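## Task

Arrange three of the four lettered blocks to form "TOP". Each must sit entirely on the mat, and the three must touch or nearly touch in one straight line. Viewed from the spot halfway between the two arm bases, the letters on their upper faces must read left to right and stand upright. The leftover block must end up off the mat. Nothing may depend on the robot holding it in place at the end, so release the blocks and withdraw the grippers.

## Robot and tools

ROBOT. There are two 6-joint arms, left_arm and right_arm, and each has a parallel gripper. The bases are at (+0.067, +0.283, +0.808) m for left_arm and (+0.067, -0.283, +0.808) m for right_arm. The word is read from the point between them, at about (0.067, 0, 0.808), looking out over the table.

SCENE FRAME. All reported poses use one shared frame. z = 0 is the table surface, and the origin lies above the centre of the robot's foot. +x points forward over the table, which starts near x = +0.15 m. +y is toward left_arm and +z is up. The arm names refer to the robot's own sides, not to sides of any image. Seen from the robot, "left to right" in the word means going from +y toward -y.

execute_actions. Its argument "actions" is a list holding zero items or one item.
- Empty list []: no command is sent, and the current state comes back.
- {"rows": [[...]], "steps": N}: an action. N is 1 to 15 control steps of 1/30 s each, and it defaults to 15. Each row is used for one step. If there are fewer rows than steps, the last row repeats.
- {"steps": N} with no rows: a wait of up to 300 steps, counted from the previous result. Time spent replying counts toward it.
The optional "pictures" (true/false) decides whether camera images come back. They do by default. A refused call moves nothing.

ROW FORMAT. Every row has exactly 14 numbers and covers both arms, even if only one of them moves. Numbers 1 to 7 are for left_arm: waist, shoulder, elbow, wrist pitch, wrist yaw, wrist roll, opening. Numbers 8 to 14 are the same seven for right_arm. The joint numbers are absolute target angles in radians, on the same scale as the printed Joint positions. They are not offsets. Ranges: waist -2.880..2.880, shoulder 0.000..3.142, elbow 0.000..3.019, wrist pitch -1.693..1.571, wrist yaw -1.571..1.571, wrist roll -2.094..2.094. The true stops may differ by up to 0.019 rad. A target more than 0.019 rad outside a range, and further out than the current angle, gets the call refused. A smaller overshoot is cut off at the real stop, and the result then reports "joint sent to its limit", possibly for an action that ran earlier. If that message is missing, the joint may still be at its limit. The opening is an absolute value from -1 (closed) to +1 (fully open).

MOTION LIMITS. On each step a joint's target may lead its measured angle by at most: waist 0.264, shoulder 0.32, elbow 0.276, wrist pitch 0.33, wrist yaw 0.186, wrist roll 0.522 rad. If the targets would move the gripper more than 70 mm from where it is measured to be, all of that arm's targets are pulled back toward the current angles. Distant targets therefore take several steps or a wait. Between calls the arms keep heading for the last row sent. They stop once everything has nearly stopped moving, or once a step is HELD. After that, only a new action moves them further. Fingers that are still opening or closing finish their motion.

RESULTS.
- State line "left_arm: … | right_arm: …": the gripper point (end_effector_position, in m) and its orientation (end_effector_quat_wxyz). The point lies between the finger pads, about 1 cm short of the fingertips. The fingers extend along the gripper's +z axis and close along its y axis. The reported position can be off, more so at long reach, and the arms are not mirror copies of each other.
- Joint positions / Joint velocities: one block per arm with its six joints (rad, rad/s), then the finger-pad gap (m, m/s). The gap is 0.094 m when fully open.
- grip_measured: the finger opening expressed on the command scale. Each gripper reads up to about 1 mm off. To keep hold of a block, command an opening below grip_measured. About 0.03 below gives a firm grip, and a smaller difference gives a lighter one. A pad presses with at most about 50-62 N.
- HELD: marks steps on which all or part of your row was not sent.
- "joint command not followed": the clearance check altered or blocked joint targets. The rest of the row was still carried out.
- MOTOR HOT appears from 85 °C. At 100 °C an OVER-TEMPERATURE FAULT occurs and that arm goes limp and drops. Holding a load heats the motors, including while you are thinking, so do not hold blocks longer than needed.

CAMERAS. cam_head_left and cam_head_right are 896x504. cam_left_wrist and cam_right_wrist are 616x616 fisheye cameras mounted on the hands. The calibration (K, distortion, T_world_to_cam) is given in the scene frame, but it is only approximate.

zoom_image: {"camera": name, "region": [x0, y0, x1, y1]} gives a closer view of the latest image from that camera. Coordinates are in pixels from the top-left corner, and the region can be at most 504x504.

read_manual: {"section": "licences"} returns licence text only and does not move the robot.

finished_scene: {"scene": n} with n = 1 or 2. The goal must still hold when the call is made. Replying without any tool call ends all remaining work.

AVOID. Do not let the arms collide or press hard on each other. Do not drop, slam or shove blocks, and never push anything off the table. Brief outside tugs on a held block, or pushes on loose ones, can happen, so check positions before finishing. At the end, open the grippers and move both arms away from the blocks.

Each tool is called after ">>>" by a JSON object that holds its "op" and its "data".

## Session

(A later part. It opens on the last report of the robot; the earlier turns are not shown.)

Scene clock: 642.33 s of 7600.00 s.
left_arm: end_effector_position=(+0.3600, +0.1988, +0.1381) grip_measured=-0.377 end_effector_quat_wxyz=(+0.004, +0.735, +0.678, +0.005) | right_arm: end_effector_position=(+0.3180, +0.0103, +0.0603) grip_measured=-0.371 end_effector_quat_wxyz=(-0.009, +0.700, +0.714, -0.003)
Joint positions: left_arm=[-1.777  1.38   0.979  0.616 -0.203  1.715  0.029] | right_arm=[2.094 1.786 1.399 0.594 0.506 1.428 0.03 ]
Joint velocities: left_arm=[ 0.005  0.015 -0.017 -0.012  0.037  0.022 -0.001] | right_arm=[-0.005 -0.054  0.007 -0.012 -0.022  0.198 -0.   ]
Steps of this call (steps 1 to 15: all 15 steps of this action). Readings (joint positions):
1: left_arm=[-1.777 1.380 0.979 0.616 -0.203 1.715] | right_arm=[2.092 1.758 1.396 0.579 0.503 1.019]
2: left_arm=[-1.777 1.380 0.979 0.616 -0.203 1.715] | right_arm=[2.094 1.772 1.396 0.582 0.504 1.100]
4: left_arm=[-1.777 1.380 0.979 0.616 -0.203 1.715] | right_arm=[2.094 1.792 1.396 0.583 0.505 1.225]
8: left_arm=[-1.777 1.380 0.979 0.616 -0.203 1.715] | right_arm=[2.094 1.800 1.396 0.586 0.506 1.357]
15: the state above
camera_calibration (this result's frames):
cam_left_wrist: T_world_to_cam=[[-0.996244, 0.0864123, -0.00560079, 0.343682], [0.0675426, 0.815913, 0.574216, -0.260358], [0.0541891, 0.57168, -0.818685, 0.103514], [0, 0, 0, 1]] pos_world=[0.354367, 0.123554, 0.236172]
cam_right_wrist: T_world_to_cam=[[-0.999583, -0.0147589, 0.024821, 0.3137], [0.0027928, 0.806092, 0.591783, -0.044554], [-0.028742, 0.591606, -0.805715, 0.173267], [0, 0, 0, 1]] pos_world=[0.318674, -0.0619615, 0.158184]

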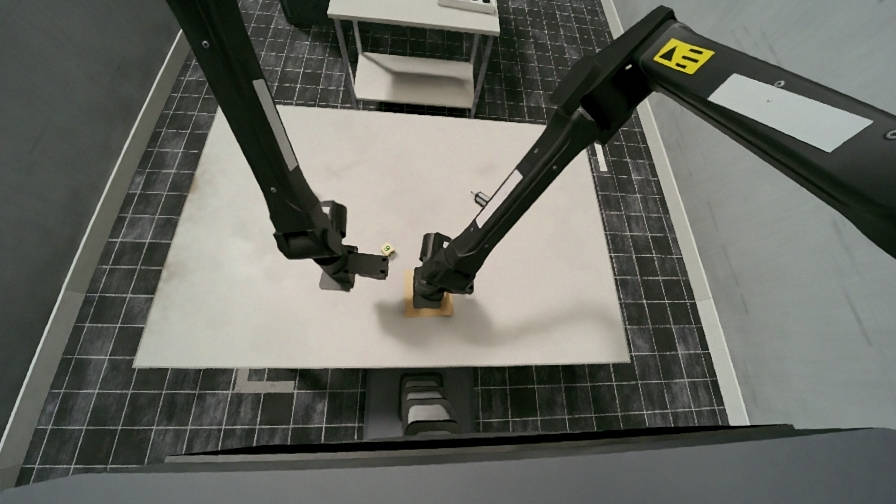

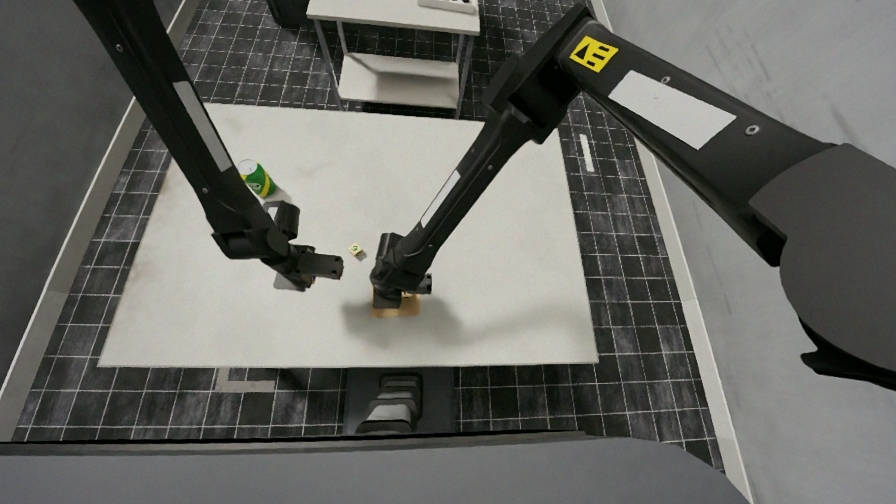

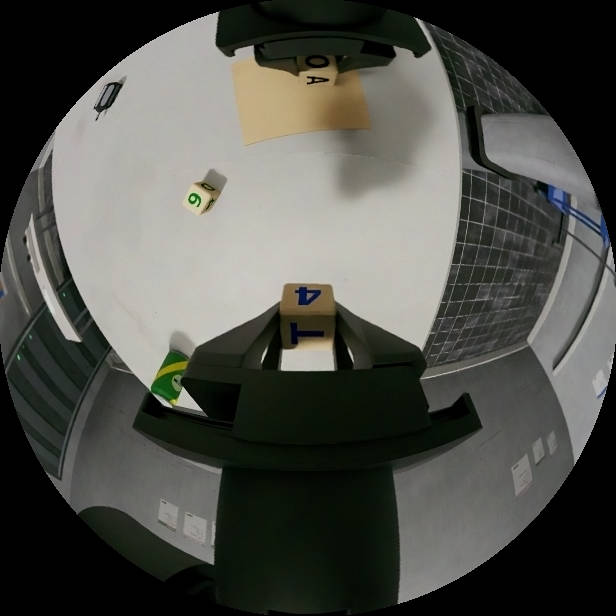

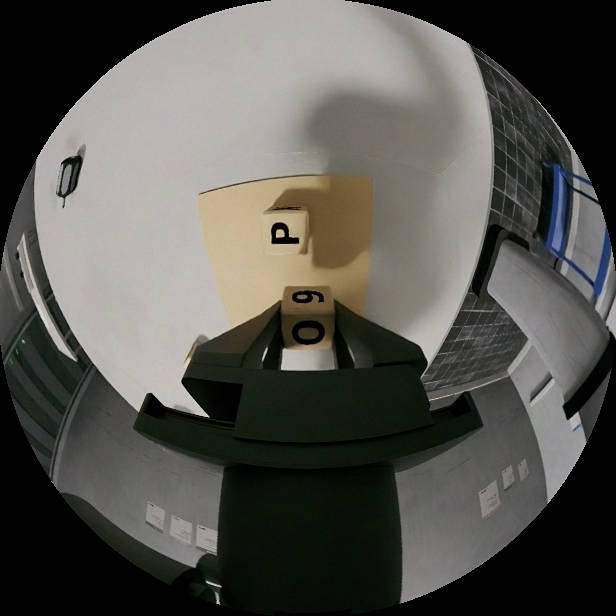

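>>> {"op": "execute_actions", "data": {"actions": [{"rows": [[-1.774,1.386,0.95,0.625,-0.199,1.70,-0.41,2.0842,1.7974,1.4064,0.5775,0.5006,1.456,-0.40],[-1.774,1.386,0.95,0.625,-0.199,1.70,-0.41,2.0829,1.7993,1.4105,0.5757,0.4995,1.456,-0.40],[-1.774,1.386,0.95,0.625,-0.199,1.70,-0.41,2.0812,1.8016,1.4157,0.5733,0.4982,1.456,-0.40],[-1.774,1.386,0.95,0.625,-0.199,1.70,-0.41,2.0793,1.8043,1.4217,0.5706,0.4966,1.456,-0.40],[-1.774,1.386,0.95,0.625,-0.199,1.70,-0.41,2.077,1.8074,1.4286,0.5675,0.4948,1.456,-0.40],[-1.774,1.386,0.95,0.625,-0.199,1.70,-0.41,2.0746,1.8108,1.4361,0.5641,0.4928,1.456,-0.40],[-1.774,1.386,0.95,0.625,-0.199,1.70,-0.41,2.072,1.8144,1.4441,0.5604,0.4907,1.456,-0.40],[-1.774,1.386,0.95,0.625,-0.199,1.70,-0.41,2.0693,1.8182,1.4525,0.5566,0.4885,1.456,-0.40],[-1.774,1.386,0.95,0.625,-0.199,1.70,-0.41,2.0665,1.822,1.461,0.5528,0.4863,1.456,-0.40],[-1.774,1.386,0.95,0.625,-0.199,1.70,-0.41,2.0637,1.8258,1.4695,0.5489,0.484,1.456,-0.40]], "steps": 10}], "pictures": false}}

>>> {"op": "execute_actions", "data": {"actions": [{"rows": [[-1.774,1.386,0.95,0.625,-0.199,1.70,-0.41,2.061,1.8296,1.4779,0.5451,0.4818,1.456,-0.40],[-1.774,1.386,0.95,0.625,-0.199,1.70,-0.41,2.0584,1.8332,1.4859,0.5414,0.4797,1.456,-0.40],[-1.774,1.386,0.95,0.625,-0.199,1.70,-0.41,2.056,1.8366,1.4934,0.538,0.4777,1.456,-0.40],[-1.774,1.386,0.95,0.625,-0.199,1.70,-0.41,2.0537,1.8397,1.5003,0.5349,0.4759,1.456,-0.40],[-1.774,1.386,0.95,0.625,-0.199,1.70,-0.41,2.0518,1.8424,1.5063,0.5322,0.4743,1.456,-0.40],[-1.774,1.386,0.95,0.625,-0.199,1.70,-0.41,2.0501,1.8447,1.5115,0.5298,0.473,1.456,-0.40],[-1.774,1.386,0.95,0.625,-0.199,1.70,-0.41,2.0488,1.8466,1.5156,0.528,0.4719,1.456,-0.40],[-1.774,1.386,0.95,0.625,-0.199,1.70,-0.41,2.0478,1.8479,1.5186,0.5266,0.4711,1.456,-0.40],[-1.774,1.386,0.95,0.625,-0.199,1.70,-0.41,2.0472,1.8487,1.5204,0.5258,0.4707,1.456,-0.40],[-1.774,1.386,0.95,0.625,-0.199,1.70,-0.41,2.047,1.849,1.521,0.5255,0.4705,1.456,-0.40]], "steps": 15}], "pictures": false}}

>>> {"op": "execute_actions", "data": {"actions": [{"steps": 5}], "pictures": true}}

Scene clock: 667.80 s of 7600.00 s.
left_arm: end_effector_position=(+0.3600, +0.1988, +0.1381) grip_measured=-0.377 end_effector_quat_wxyz=(+0.004, +0.735, +0.678, +0.005) | right_arm: end_effector_position=(+0.3275, +0.0125, +0.0460) grip_measured=-0.371 end_effector_quat_wxyz=(-0.007, +0.708, +0.706, +0.003)
Joint positions: left_arm=[-1.777  1.38   0.979  0.616 -0.203  1.715  0.029] | right_arm=[2.086 1.806 1.453 0.573 0.49  1.446 0.03 ]
Joint velocities: left_arm=[-0.015 -0.024 -0.017 -0.017 -0.051  0.007 -0.   ] | right_arm=[-0.093  0.112  0.242 -0.11  -0.081  0.022 -0.001]
Steps of this call (steps 1 to 30: the robot went on to your last target; steps 31 to 100: nothing new was sent; then 21.80 s passed at rest; steps 101 to 110: all 10 steps of this action). Readings (joint positions):
101: left_arm=[-1.777 1.380 0.979 0.616 -0.203 1.715] | right_arm=[2.094 1.785 1.400 0.595 0.506 1.446]
102: left_arm=[-1.777 1.380 0.979 0.616 -0.203 1.715] | right_arm=[2.094 1.786 1.401 0.594 0.505 1.446]
104: left_arm=[-1.777 1.380 0.979 0.616 -0.203 1.715] | right_arm=[2.094 1.788 1.409 0.591 0.503 1.446]
108: left_arm=[-1.777 1.380 0.979 0.616 -0.203 1.715] | right_arm=[2.090 1.799 1.436 0.580 0.495 1.446]
110: the state above

Scene clock: 668.30 s of 7600.00 s.
left_arm: end_effector_position=(+0.3600, +0.1988, +0.1381) grip_measured=-0.377 end_effector_quat_wxyz=(+0.004, +0.735, +0.678, +0.005) | right_arm: end_effector_position=(+0.3317, -0.0002, +0.0223) grip_measured=-0.371 end_effector_quat_wxyz=(+0.001, +0.707, +0.707, -0.000)
Joint positions: left_arm=[-1.777  1.38   0.979  0.616 -0.203  1.715  0.029] | right_arm=[2.054 1.837 1.519 0.542 0.475 1.446 0.03 ]
Joint velocities: left_arm=[-0.005  0.005  0.002  0.002 -0.051 -0.051 -0.001] | right_arm=[-0.015 -0.005  0.002 -0.032 -0.051 -0.066 -0.001]
Steps of this call (steps 1 to 15: all 15 steps of this action). Readings (joint positions):
1: left_arm=[-1.777 1.380 0.979 0.616 -0.203 1.715] | right_arm=[2.083 1.810 1.462 0.569 0.488 1.446]
2: left_arm=[-1.777 1.380 0.979 0.616 -0.203 1.715] | right_arm=[2.080 1.814 1.470 0.566 0.486 1.446]
4: left_arm=[-1.777 1.380 0.979 0.616 -0.203 1.715] | right_arm=[2.072 1.821 1.487 0.559 0.482 1.446]
8: left_arm=[-1.777 1.380 0.979 0.616 -0.203 1.715] | right_arm=[2.060 1.833 1.511 0.548 0.477 1.446]
15: the state above

Scene clock: 668.47 s of 7600.00 s.
left_arm: end_effector_position=(+0.3600, +0.1988, +0.1381) grip_measured=-0.377 end_effector_quat_wxyz=(+0.004, +0.735, +0.678, +0.005) | right_arm: end_effector_position=(+0.3317, -0.0002, +0.0223) grip_measured=-0.371 end_effector_quat_wxyz=(+0.001, +0.707, +0.707, -0.000)
Joint positions: left_arm=[-1.777  1.38   0.979  0.616 -0.203  1.715  0.029] | right_arm=[2.054 1.837 1.519 0.542 0.475 1.446 0.03 ]
Joint velocities: left_arm=[-0.015  0.015  0.022 -0.017 -0.022  0.007  0.   ] | right_arm=[ 0.005 -0.005  0.007 -0.017 -0.066 -0.022 -0.   ]
Steps of this call (steps 1 to 5: the robot went on to your last target). Readings (joint positions):
1: left_arm=[-1.777 1.380 0.979 0.616 -0.203 1.715] | right_arm=[2.054 1.837 1.519 0.542 0.475 1.446]
2: left_arm=[-1.777 1.380 0.979 0.616 -0.203 1.715] | right_arm=[2.054 1.837 1.519 0.542 0.475 1.446]
4: left_arm=[-1.777 1.380 0.979 0.616 -0.203 1.715] | right_arm=[2.054 1.837 1.519 0.542 0.475 1.446]
5: the state above
camera_calibration (this result's frames):
cam_left_wrist: T_world_to_cam=[[-0.996244, 0.0864123, -0.00560079, 0.343682], [0.0675426, 0.815913, 0.574216, -0.260358], [0.0541891, 0.57168, -0.818685, 0.103514], [0, 0, 0, 1]] pos_world=[0.354367, 0.123554, 0.236172]
cam_right_wrist: T_world_to_cam=[[-0.999965, 0.00459934, 0.00693089, 0.328715], [0.00777846, 0.812274, 0.583225, -0.0150717], [-0.00294734, 0.583258, -0.812281, 0.140854], [0, 0, 0, 1]] pos_world=[0.329236, -0.0714235, 0.120925]

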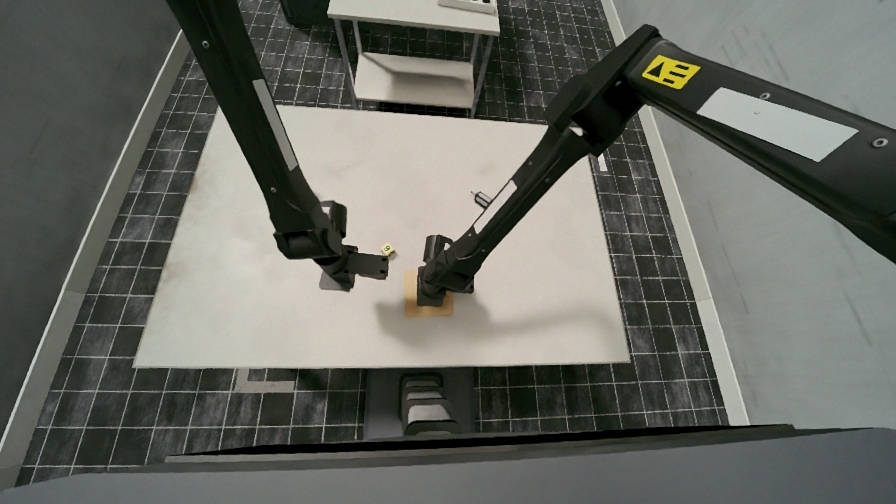

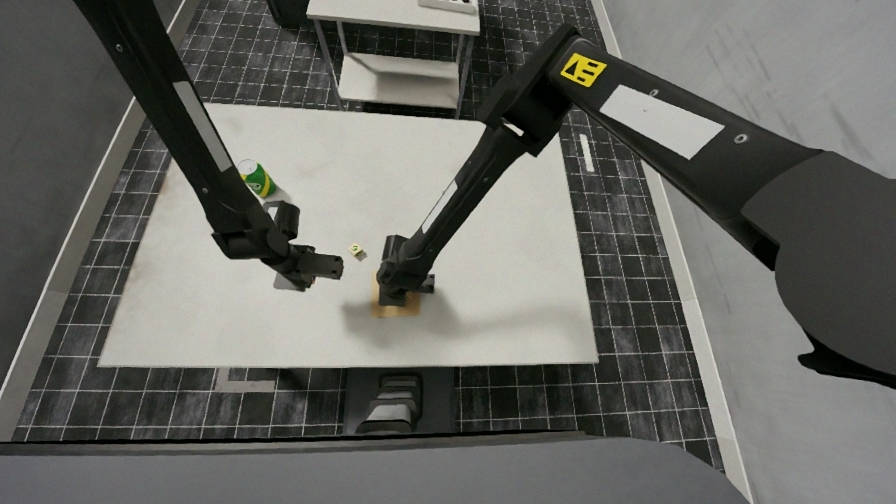

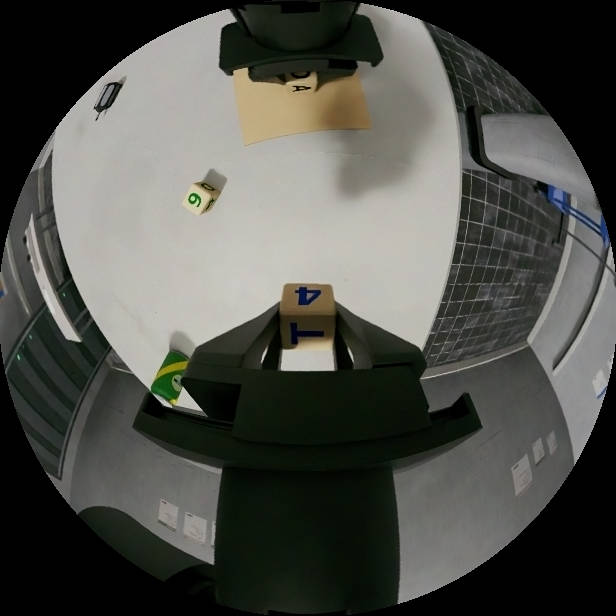

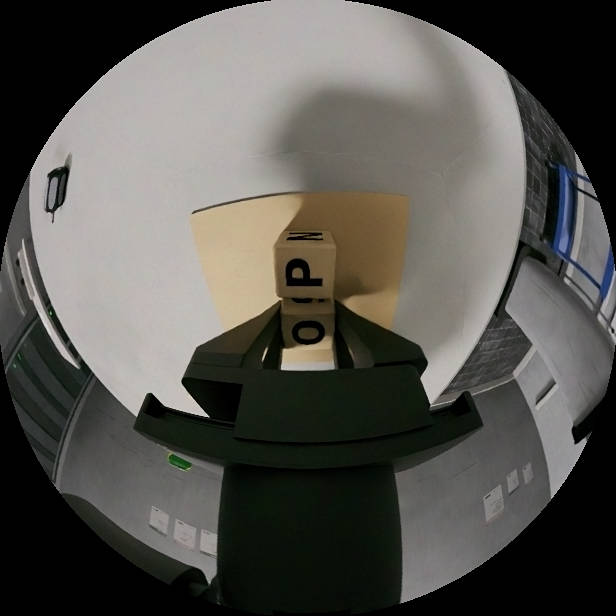

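>>> {"op": "zoom_image", "data": {"camera": "cam_right_wrist", "region": [240, 215, 380, 375]}}

Region (240, 215, 380, 375) of cam_right_wrist's 616x616 image, scaled by 3.150, with more detail than that image has; it fills the left 441 columns of this view, and the rest is white.

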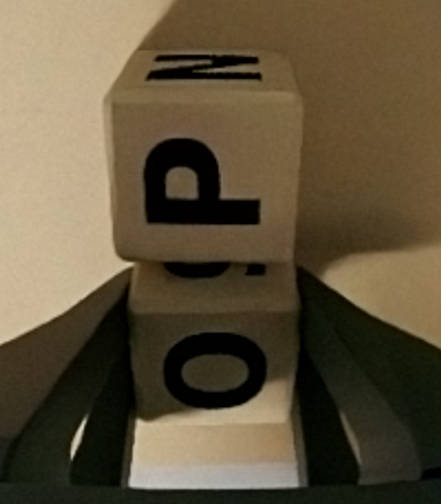

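>>> {"op": "execute_actions", "data": {"actions": [{"rows": [[-1.774,1.386,0.95,0.625,-0.199,1.70,-0.41,2.045,1.849,1.521,0.5255,0.469,1.456,-0.40],[-1.774,1.386,0.95,0.625,-0.199,1.70,-0.41,2.043,1.849,1.521,0.5255,0.4675,1.456,-0.40],[-1.774,1.386,0.95,0.625,-0.199,1.70,-0.41,2.041,1.849,1.521,0.5255,0.466,1.456,-0.40],[-1.774,1.386,0.95,0.625,-0.199,1.70,-0.41,2.039,1.850,1.522,0.525,0.4645,1.456,-0.40],[-1.774,1.386,0.95,0.625,-0.199,1.70,-0.41,2.0375,1.851,1.524,0.524,0.463,1.456,-0.40],[-1.774,1.386,0.95,0.625,-0.199,1.70,-0.41,2.036,1.8525,1.527,0.522,0.4613,1.456,-0.40],[-1.774,1.386,0.95,0.625,-0.199,1.70,-0.41,2.036,1.854,1.5305,0.520,0.4613,1.456,-0.40],[-1.774,1.386,0.95,0.625,-0.199,1.70,-0.41,2.036,1.8555,1.534,0.5175,0.4613,1.456,-0.40],[-1.774,1.386,0.95,0.625,-0.199,1.70,-0.41,2.036,1.857,1.5375,0.515,0.4613,1.456,-0.40],[-1.774,1.386,0.95,0.625,-0.199,1.70,-0.41,2.036,1.8585,1.5405,0.513,0.4613,1.456,-0.40],[-1.774,1.386,0.95,0.625,-0.199,1.70,-0.41,2.036,1.8595,1.5425,0.512,0.4613,1.456,-0.40],[-1.774,1.386,0.95,0.625,-0.199,1.70,-0.41,2.036,1.860,1.5435,0.5115,0.4613,1.456,-0.40]], "steps": 15}], "pictures": false}}

>>> {"op": "execute_actions", "data": {"actions": [{"steps": 5}], "pictures": true}}

Scene clock: 693.33 s of 7600.00 s.
left_arm: end_effector_position=(+0.3600, +0.1988, +0.1381) grip_measured=-0.377 end_effector_quat_wxyz=(+0.004, +0.735, +0.678, +0.005) | right_arm: end_effector_position=(+0.3319, -0.0005, +0.0182) grip_measured=-0.371 end_effector_quat_wxyz=(-0.002, +0.706, +0.708, +0.001)
Joint positions: left_arm=[-1.777  1.38   0.979  0.616 -0.203  1.715  0.029] | right_arm=[2.05  1.843 1.532 0.532 0.465 1.446 0.03 ]
Joint velocities: left_arm=[-0.005 -0.005 -0.002  0.002 -0.051 -0.007  0.001] | right_arm=[-0.005 -0.005  0.007 -0.017 -0.051  0.022  0.001]
Steps of this call (steps 1 to 15: the robot went on to your last target; steps 16 to 90: nothing new was sent; then 21.37 s passed at rest; steps 91 to 105: all 15 steps of this action). Readings (joint positions):
91: left_arm=[-1.777 1.380 0.979 0.616 -0.203 1.715] | right_arm=[2.054 1.837 1.519 0.542 0.475 1.446]
92: left_arm=[-1.777 1.380 0.979 0.616 -0.203 1.715] | right_arm=[2.054 1.837 1.519 0.542 0.473 1.446]
94: left_arm=[-1.777 1.380 0.979 0.616 -0.203 1.715] | right_arm=[2.054 1.837 1.519 0.542 0.470 1.446]
98: left_arm=[-1.777 1.380 0.979 0.616 -0.203 1.715] | right_arm=[2.052 1.840 1.525 0.538 0.466 1.446]
105: the state above

Scene clock: 693.50 s of 7600.00 s.
left_arm: end_effector_position=(+0.3600, +0.1988, +0.1381) grip_measured=-0.377 end_effector_quat_wxyz=(+0.004, +0.735, +0.678, +0.005) | right_arm: end_effector_position=(+0.3319, -0.0005, +0.0182) grip_measured=-0.371 end_effector_quat_wxyz=(-0.002, +0.706, +0.708, +0.001)
Joint positions: left_arm=[-1.777  1.38   0.979  0.616 -0.203  1.715  0.029] | right_arm=[2.05  1.843 1.532 0.532 0.465 1.446 0.03 ]
Joint velocities: left_arm=[ 0.005 -0.005 -0.002  0.002  0.037  0.051 -0.001] | right_arm=[-0.015 -0.005 -0.002 -0.022 -0.007  0.007 -0.   ]
Steps of this call (steps 1 to 5: the robot went on to your last target). Readings (joint positions):
1: left_arm=[-1.777 1.380 0.979 0.616 -0.203 1.715] | right_arm=[2.050 1.843 1.532 0.532 0.465 1.446]
2: left_arm=[-1.777 1.380 0.979 0.616 -0.203 1.715] | right_arm=[2.050 1.843 1.532 0.532 0.465 1.446]
4: left_arm=[-1.777 1.380 0.979 0.616 -0.203 1.715] | right_arm=[2.050 1.843 1.532 0.532 0.465 1.446]
5: the state above
camera_calibration (this result's frames):
cam_left_wrist: T_world_to_cam=[[-0.996244, 0.0864123, -0.00560079, 0.343682], [0.0675426, 0.815913, 0.574216, -0.260358], [0.0541891, 0.57168, -0.818685, 0.103514], [0, 0, 0, 1]] pos_world=[0.354367, 0.123554, 0.236172]
cam_right_wrist: T_world_to_cam=[[-0.999958, 0.00210259, 0.00891038, 0.328983], [0.00693691, 0.809158, 0.58755, -0.0122572], [-0.00597453, 0.587587, -0.809139, 0.138645], [0, 0, 0, 1]] pos_world=[0.329882, -0.0722397, 0.116453]

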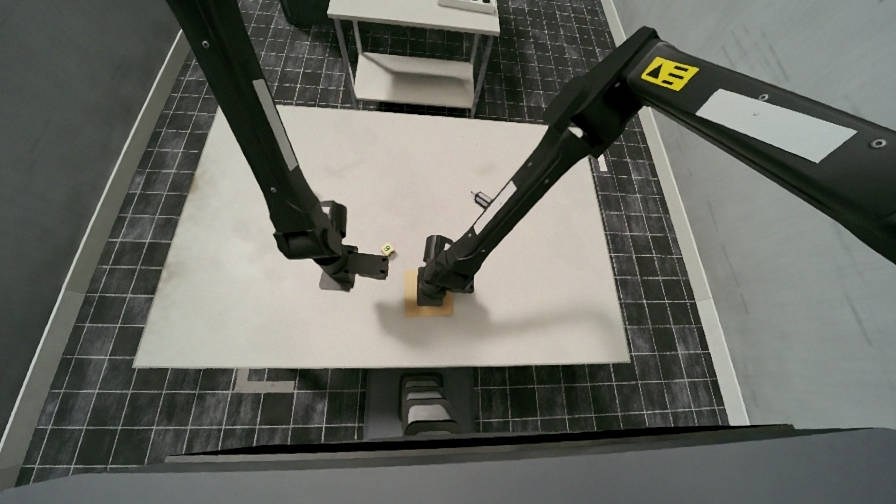

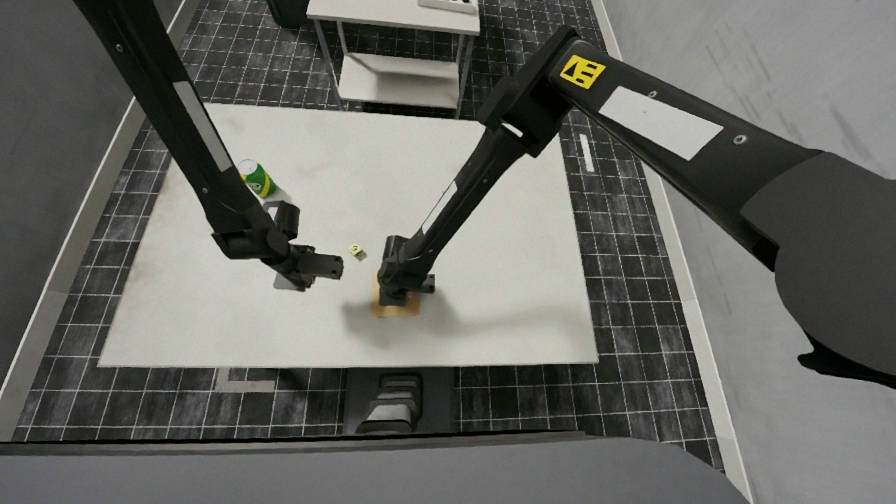

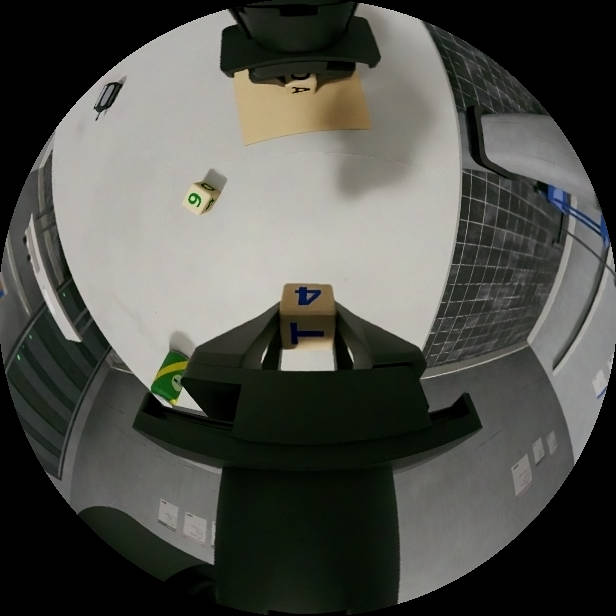

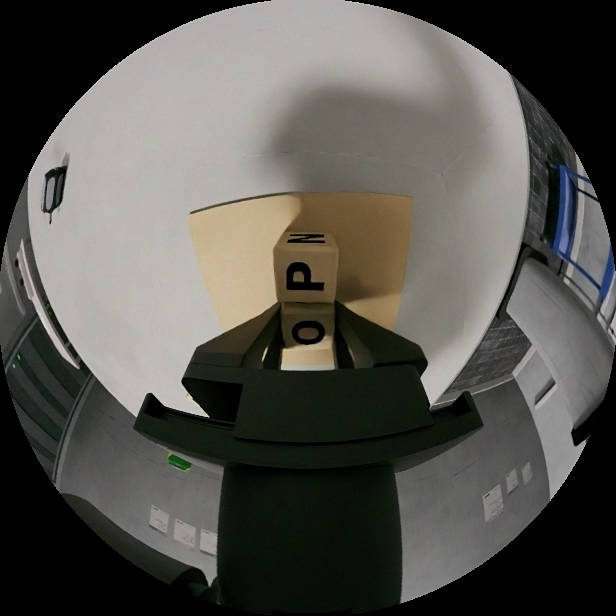

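>>> {"op": "execute_actions", "data": {"actions": []}}

Scene clock: 707.93 s of 7600.00 s.
left_arm: end_effector_position=(+0.3600, +0.1988, +0.1381) grip_measured=-0.377 end_effector_quat_wxyz=(+0.004, +0.735, +0.678, +0.005) | right_arm: end_effector_position=(+0.3319, -0.0005, +0.0182) grip_measured=-0.371 end_effector_quat_wxyz=(-0.002, +0.706, +0.708, +0.001)
Joint positions: left_arm=[-1.777  1.38   0.979  0.616 -0.203  1.715  0.029] | right_arm=[2.05  1.843 1.532 0.532 0.465 1.446 0.03 ]
Joint velocities: left_arm=[ 0.005 -0.005 -0.017  0.002  0.037 -0.007 -0.   ] | right_arm=[-0.015 -0.015 -0.017 -0.002  0.007 -0.11  -0.001]
Steps of this call (steps 1 to 15: the robot went on to your last target; steps 16 to 90: nothing new was sent; then 11.43 s passed at rest). Readings (joint positions):
1: left_arm=[-1.777 1.380 0.979 0.616 -0.203 1.715] | right_arm=[2.050 1.843 1.532 0.532 0.465 1.446]
2: left_arm=[-1.777 1.380 0.979 0.616 -0.203 1.715] | right_arm=[2.050 1.843 1.532 0.532 0.465 1.446]
4: left_arm=[-1.777 1.380 0.979 0.616 -0.203 1.715] | right_arm=[2.050 1.843 1.532 0.532 0.465 1.446]
8: left_arm=[-1.777 1.380 0.979 0.616 -0.203 1.715] | right_arm=[2.050 1.843 1.532 0.532 0.465 1.446]
90: the state above
All arms were judged still, so your last target was given up. Only a new action makes them travel on or press farther. Fingers that are still opening or closing keep moving.
camera_calibration (this result's frames):
cam_left_wrist: T_world_to_cam=[[-0.996244, 0.0864123, -0.00560079, 0.343682], [0.0675426, 0.815913, 0.574216, -0.260358], [0.0541891, 0.57168, -0.818685, 0.103514], [0, 0, 0, 1]] pos_world=[0.354367, 0.123554, 0.236172]
cam_right_wrist: T_world_to_cam=[[-0.999958, 0.00210259, 0.00891038, 0.328983], [0.00693691, 0.809158, 0.58755, -0.0122572], [-0.00597453, 0.587587, -0.809139, 0.138645], [0, 0, 0, 1]] pos_world=[0.329882, -0.0722397, 0.116453]

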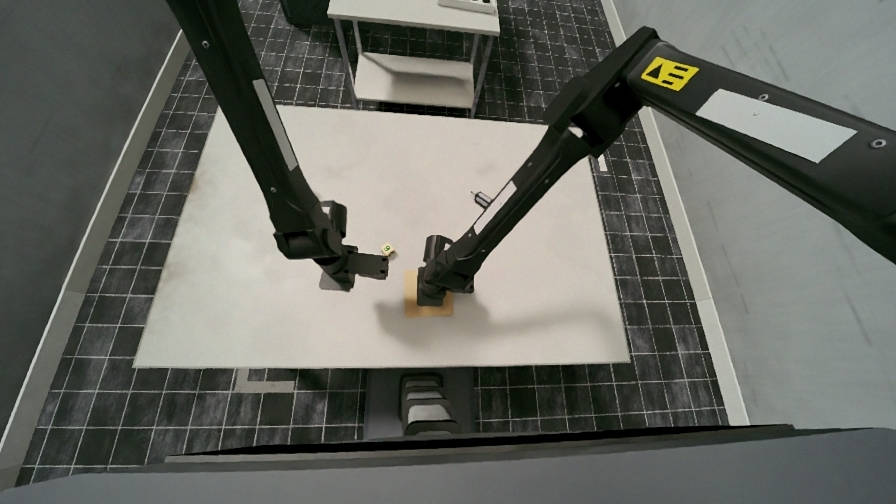

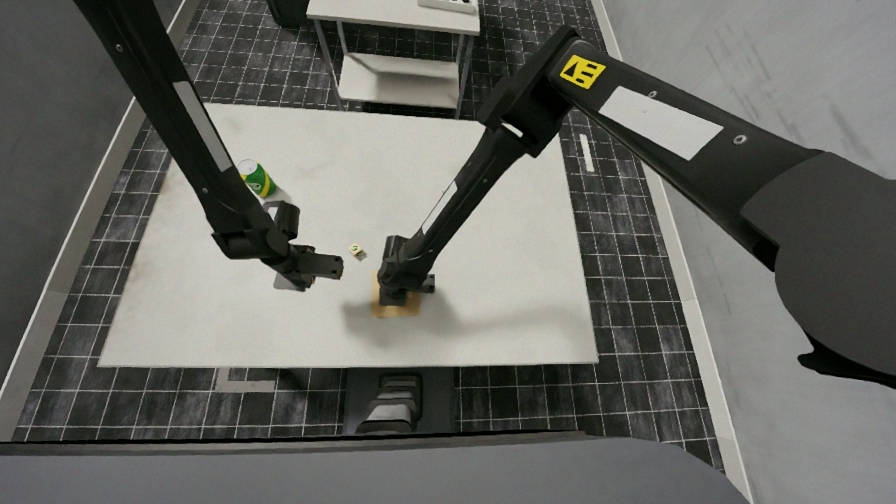

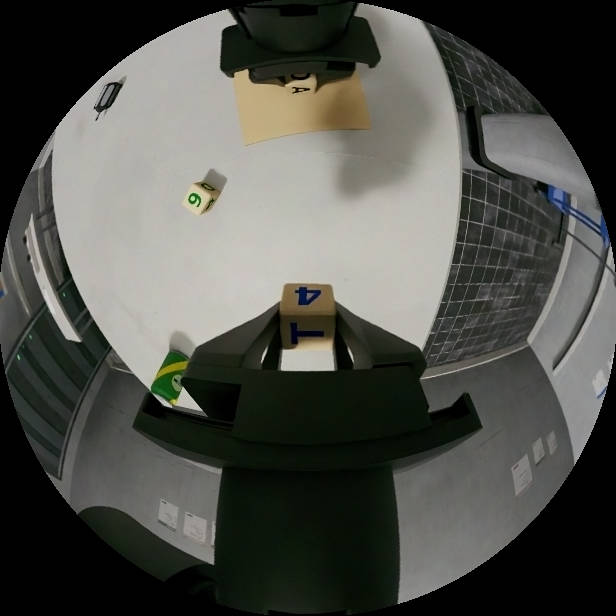

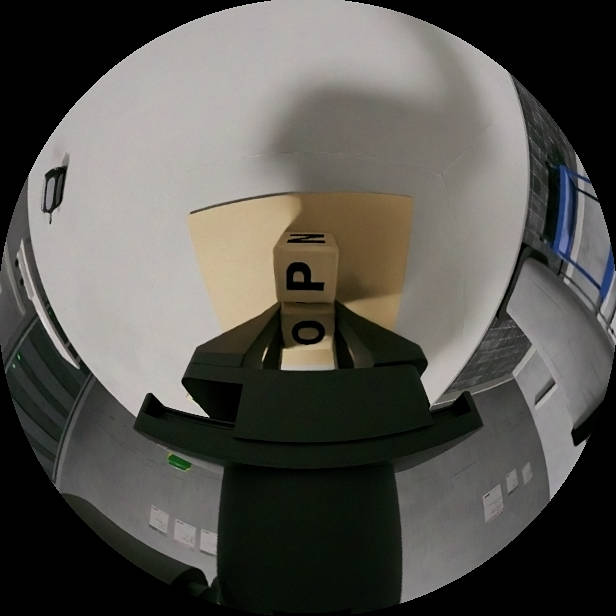

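>>> {"op": "execute_actions", "data": {"actions": [{"rows": [[-1.774,1.386,0.95,0.625,-0.199,1.70,-0.41, 2.042,1.852,1.530,0.522,0.4613,1.456,-0.40],[-1.774,1.386,0.95,0.625,-0.199,1.70,-0.41, 2.045,1.848,1.525,0.527,0.4613,1.456,-0.39],[-1.774,1.386,0.95,0.625,-0.199,1.70,-0.41, 2.045,1.848,1.525,0.527,0.4613,1.456,-0.375],[-1.774,1.386,0.95,0.625,-0.199,1.70,-0.41, 2.045,1.848,1.525,0.527,0.4613,1.456,-0.36],[-1.774,1.386,0.95,0.625,-0.199,1.70,-0.41, 2.045,1.848,1.525,0.527,0.4613,1.456,-0.34],[-1.774,1.386,0.95,0.625,-0.199,1.70,-0.41, 2.045,1.848,1.525,0.527,0.4613,1.456,-0.31],[-1.774,1.386,0.95,0.625,-0.199,1.70,-0.41, 2.045,1.848,1.525,0.527,0.4613,1.456,-0.27],[-1.774,1.386,0.95,0.625,-0.199,1.70,-0.41, 2.045,1.848,1.525,0.527,0.4613,1.456,-0.22],[-1.774,1.386,0.95,0.625,-0.199,1.70,-0.41, 2.045,1.848,1.525,0.527,0.4613,1.456,-0.16],[-1.774,1.386,0.95,0.625,-0.199,1.70,-0.41, 2.045,1.848,1.525,0.527,0.4613,1.456,-0.10],[-1.774,1.386,0.95,0.625,-0.199,1.70,-0.41, 2.045,1.848,1.525,0.527,0.4613,1.456,-0.04],[-1.774,1.386,0.95,0.625,-0.199,1.70,-0.41, 2.045,1.848,1.525,0.527,0.4613,1.456,0.02],[-1.774,1.386,0.95,0.625,-0.199,1.70,-0.41, 2.045,1.848,1.525,0.527,0.4613,1.456,0.08],[-1.774,1.386,0.95,0.625,-0.199,1.70,-0.41, 2.045,1.848,1.525,0.527,0.4613,1.456,0.14],[-1.774,1.386,0.95,0.625,-0.199,1.70,-0.41, 2.045,1.848,1.525,0.527,0.4613,1.456,0.2]], "steps": 15}], "pictures": false}}

>>> {"op": "execute_actions", "data": {"actions": [{"rows": [[-1.774,1.386,0.95,0.625,-0.199,1.70,-0.41, 2.045,1.835,1.510,0.527,0.4613,1.456,0.2],[-1.774,1.386,0.95,0.625,-0.199,1.70,-0.41, 2.047,1.826,1.500,0.527,0.463,1.456,0.2],[-1.774,1.386,0.95,0.625,-0.199,1.70,-0.41, 2.050,1.822,1.495,0.527,0.465,1.456,0.2],[-1.774,1.386,0.95,0.625,-0.199,1.70,-0.41, 2.053,1.816,1.487,0.527,0.467,1.456,0.2],[-1.774,1.386,0.95,0.625,-0.199,1.70,-0.41, 2.056,1.808,1.476,0.527,0.469,1.456,0.2],[-1.774,1.386,0.95,0.625,-0.199,1.70,-0.41, 2.060,1.798,1.462,0.527,0.472,1.456,0.2],[-1.774,1.386,0.95,0.625,-0.199,1.70,-0.41, 2.064,1.786,1.445,0.527,0.475,1.456,0.2],[-1.774,1.386,0.95,0.625,-0.199,1.70,-0.41, 2.068,1.773,1.427,0.527,0.478,1.456,0.2],[-1.774,1.386,0.95,0.625,-0.199,1.70,-0.41, 2.072,1.760,1.409,0.527,0.481,1.456,0.2],[-1.774,1.386,0.95,0.625,-0.199,1.70,-0.41, 2.076,1.747,1.391,0.527,0.484,1.456,0.2],[-1.774,1.386,0.95,0.625,-0.199,1.70,-0.41, 2.080,1.735,1.374,0.527,0.487,1.456,0.2],[-1.774,1.386,0.95,0.625,-0.199,1.70,-0.41, 2.083,1.725,1.360,0.527,0.489,1.456,0.2],[-1.774,1.386,0.95,0.625,-0.199,1.70,-0.41, 2.085,1.717,1.349,0.527,0.490,1.456,0.2],[-1.774,1.386,0.95,0.625,-0.199,1.70,-0.41, 2.086,1.712,1.342,0.527,0.491,1.456,0.2],[-1.774,1.386,0.95,0.625,-0.199,1.70,-0.41, 2.086,1.710,1.339,0.527,0.491,1.456,0.2]], "steps": 15}]}}

Scene clock: 728.23 s of 7600.00 s.
left_arm: end_effector_position=(+0.3600, +0.1988, +0.1381) grip_measured=-0.377 end_effector_quat_wxyz=(+0.004, +0.735, +0.678, +0.005) | right_arm: end_effector_position=(+0.3319, -0.0007, +0.0181) grip_measured=+0.170 end_effector_quat_wxyz=(-0.002, +0.706, +0.708, +0.001)
Joint positions: left_arm=[-1.777  1.38   0.979  0.616 -0.203  1.715  0.029] | right_arm=[2.049 1.843 1.532 0.532 0.465 1.447 0.055]
Joint velocities: left_arm=[-0.005 -0.024  0.002  0.007  0.007 -0.051  0.001] | right_arm=[ 0.005 -0.024 -0.007 -0.002 -0.022 -0.007  0.057]
Steps of this call (steps 1 to 90: nothing new was sent; then 16.80 s passed at rest; steps 91 to 105: all 15 steps of this action). Readings (joint positions):
91: left_arm=[-1.777 1.380 0.979 0.616 -0.203 1.715] | right_arm=[2.050 1.843 1.532 0.532 0.465 1.446]
92: left_arm=[-1.777 1.380 0.979 0.616 -0.203 1.715] | right_arm=[2.050 1.843 1.532 0.532 0.465 1.446]
94: left_arm=[-1.777 1.380 0.979 0.616 -0.203 1.715] | right_arm=[2.050 1.843 1.532 0.532 0.465 1.446]
98: left_arm=[-1.777 1.380 0.979 0.616 -0.203 1.715] | right_arm=[2.049 1.843 1.532 0.532 0.465 1.446]
105: the state above

Scene clock: 728.73 s of 7600.00 s.
left_arm: end_effector_position=(+0.3600, +0.1988, +0.1381) grip_measured=-0.377 end_effector_quat_wxyz=(+0.004, +0.735, +0.678, +0.005) | right_arm: end_effector_position=(+0.3250, -0.0138, +0.0626) grip_measured=+0.198 end_effector_quat_wxyz=(-0.019, +0.698, +0.716, -0.017)
Joint positions: left_arm=[-1.777  1.38   0.979  0.616 -0.203  1.715  0.029] | right_arm=[2.064 1.734 1.369 0.532 0.487 1.447 0.056]
Joint velocities: left_arm=[-0.005 -0.015 -0.017 -0.002  0.007  0.081  0.   ] | right_arm=[ 0.112 -0.269 -0.237 -0.012  0.007  0.022 -0.   ]
Steps of this call (steps 1 to 15: all 15 steps of this action). Readings (joint positions):
1: left_arm=[-1.777 1.380 0.979 0.616 -0.203 1.715] | right_arm=[2.049 1.843 1.532 0.532 0.465 1.447]
2: left_arm=[-1.777 1.380 0.979 0.616 -0.203 1.715] | right_arm=[2.049 1.843 1.531 0.532 0.465 1.447]
4: left_arm=[-1.777 1.380 0.979 0.616 -0.203 1.715] | right_arm=[2.049 1.840 1.526 0.532 0.465 1.447]
8: left_arm=[-1.777 1.380 0.979 0.616 -0.203 1.715] | right_arm=[2.050 1.816 1.483 0.532 0.470 1.447]
15: the state above
camera_calibration (this result's frames):
cam_left_wrist: T_world_to_cam=[[-0.996244, 0.0864123, -0.00560079, 0.343682], [0.0675426, 0.815913, 0.574216, -0.260358], [0.0541891, 0.57168, -0.818685, 0.103514], [0, 0, 0, 1]] pos_world=[0.354367, 0.123554, 0.236172]
cam_right_wrist: T_world_to_cam=[[-0.998122, -0.0195723, 0.0580468, 0.317696], [0.0182158, 0.809888, 0.586301, -0.031202], [-0.0584867, 0.586257, -0.808011, 0.199339], [0, 0, 0, 1]] pos_world=[0.329326, -0.0853756, 0.16092]

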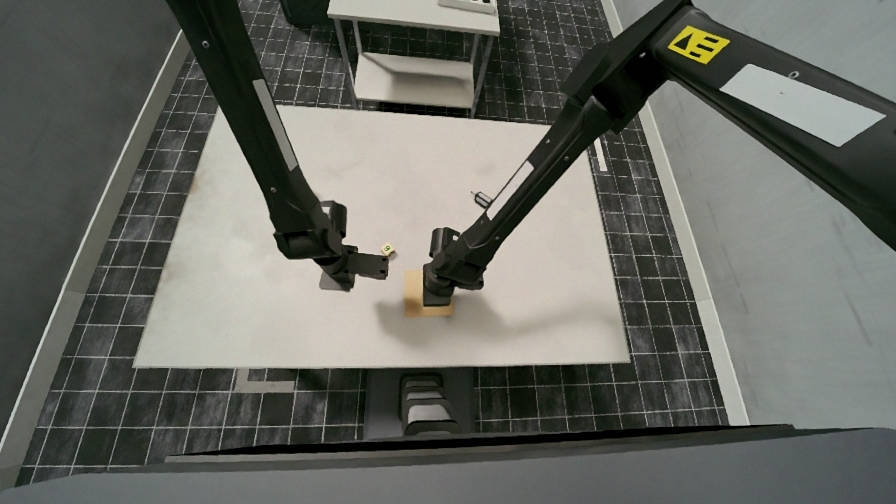

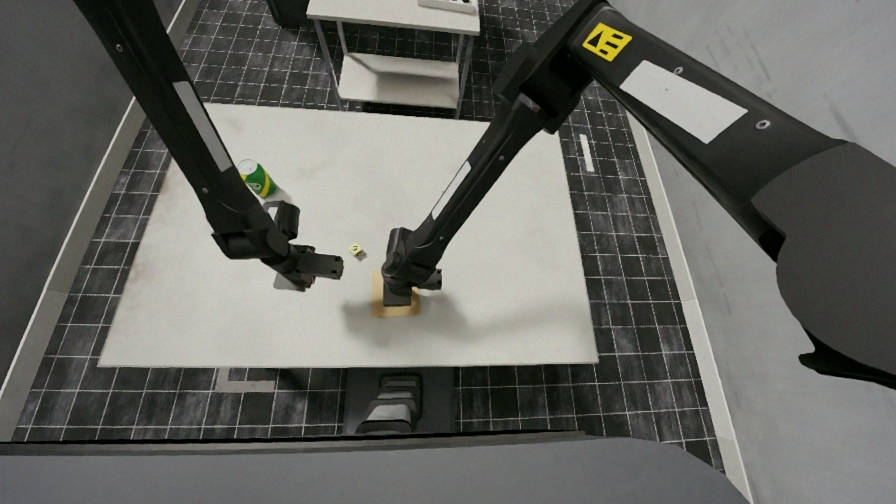

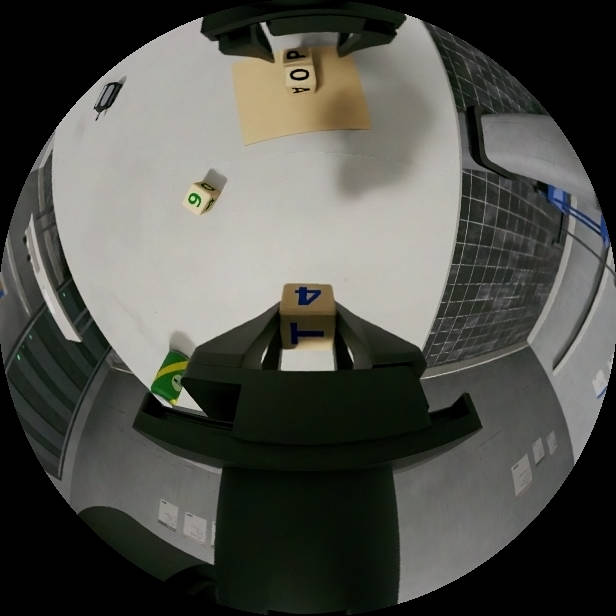

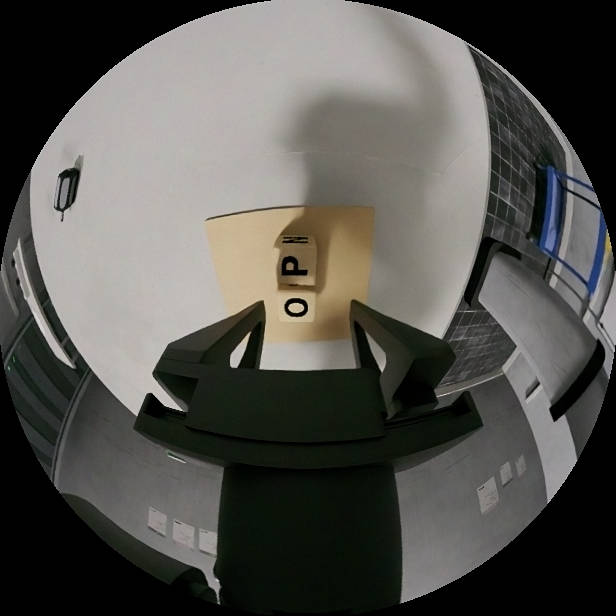

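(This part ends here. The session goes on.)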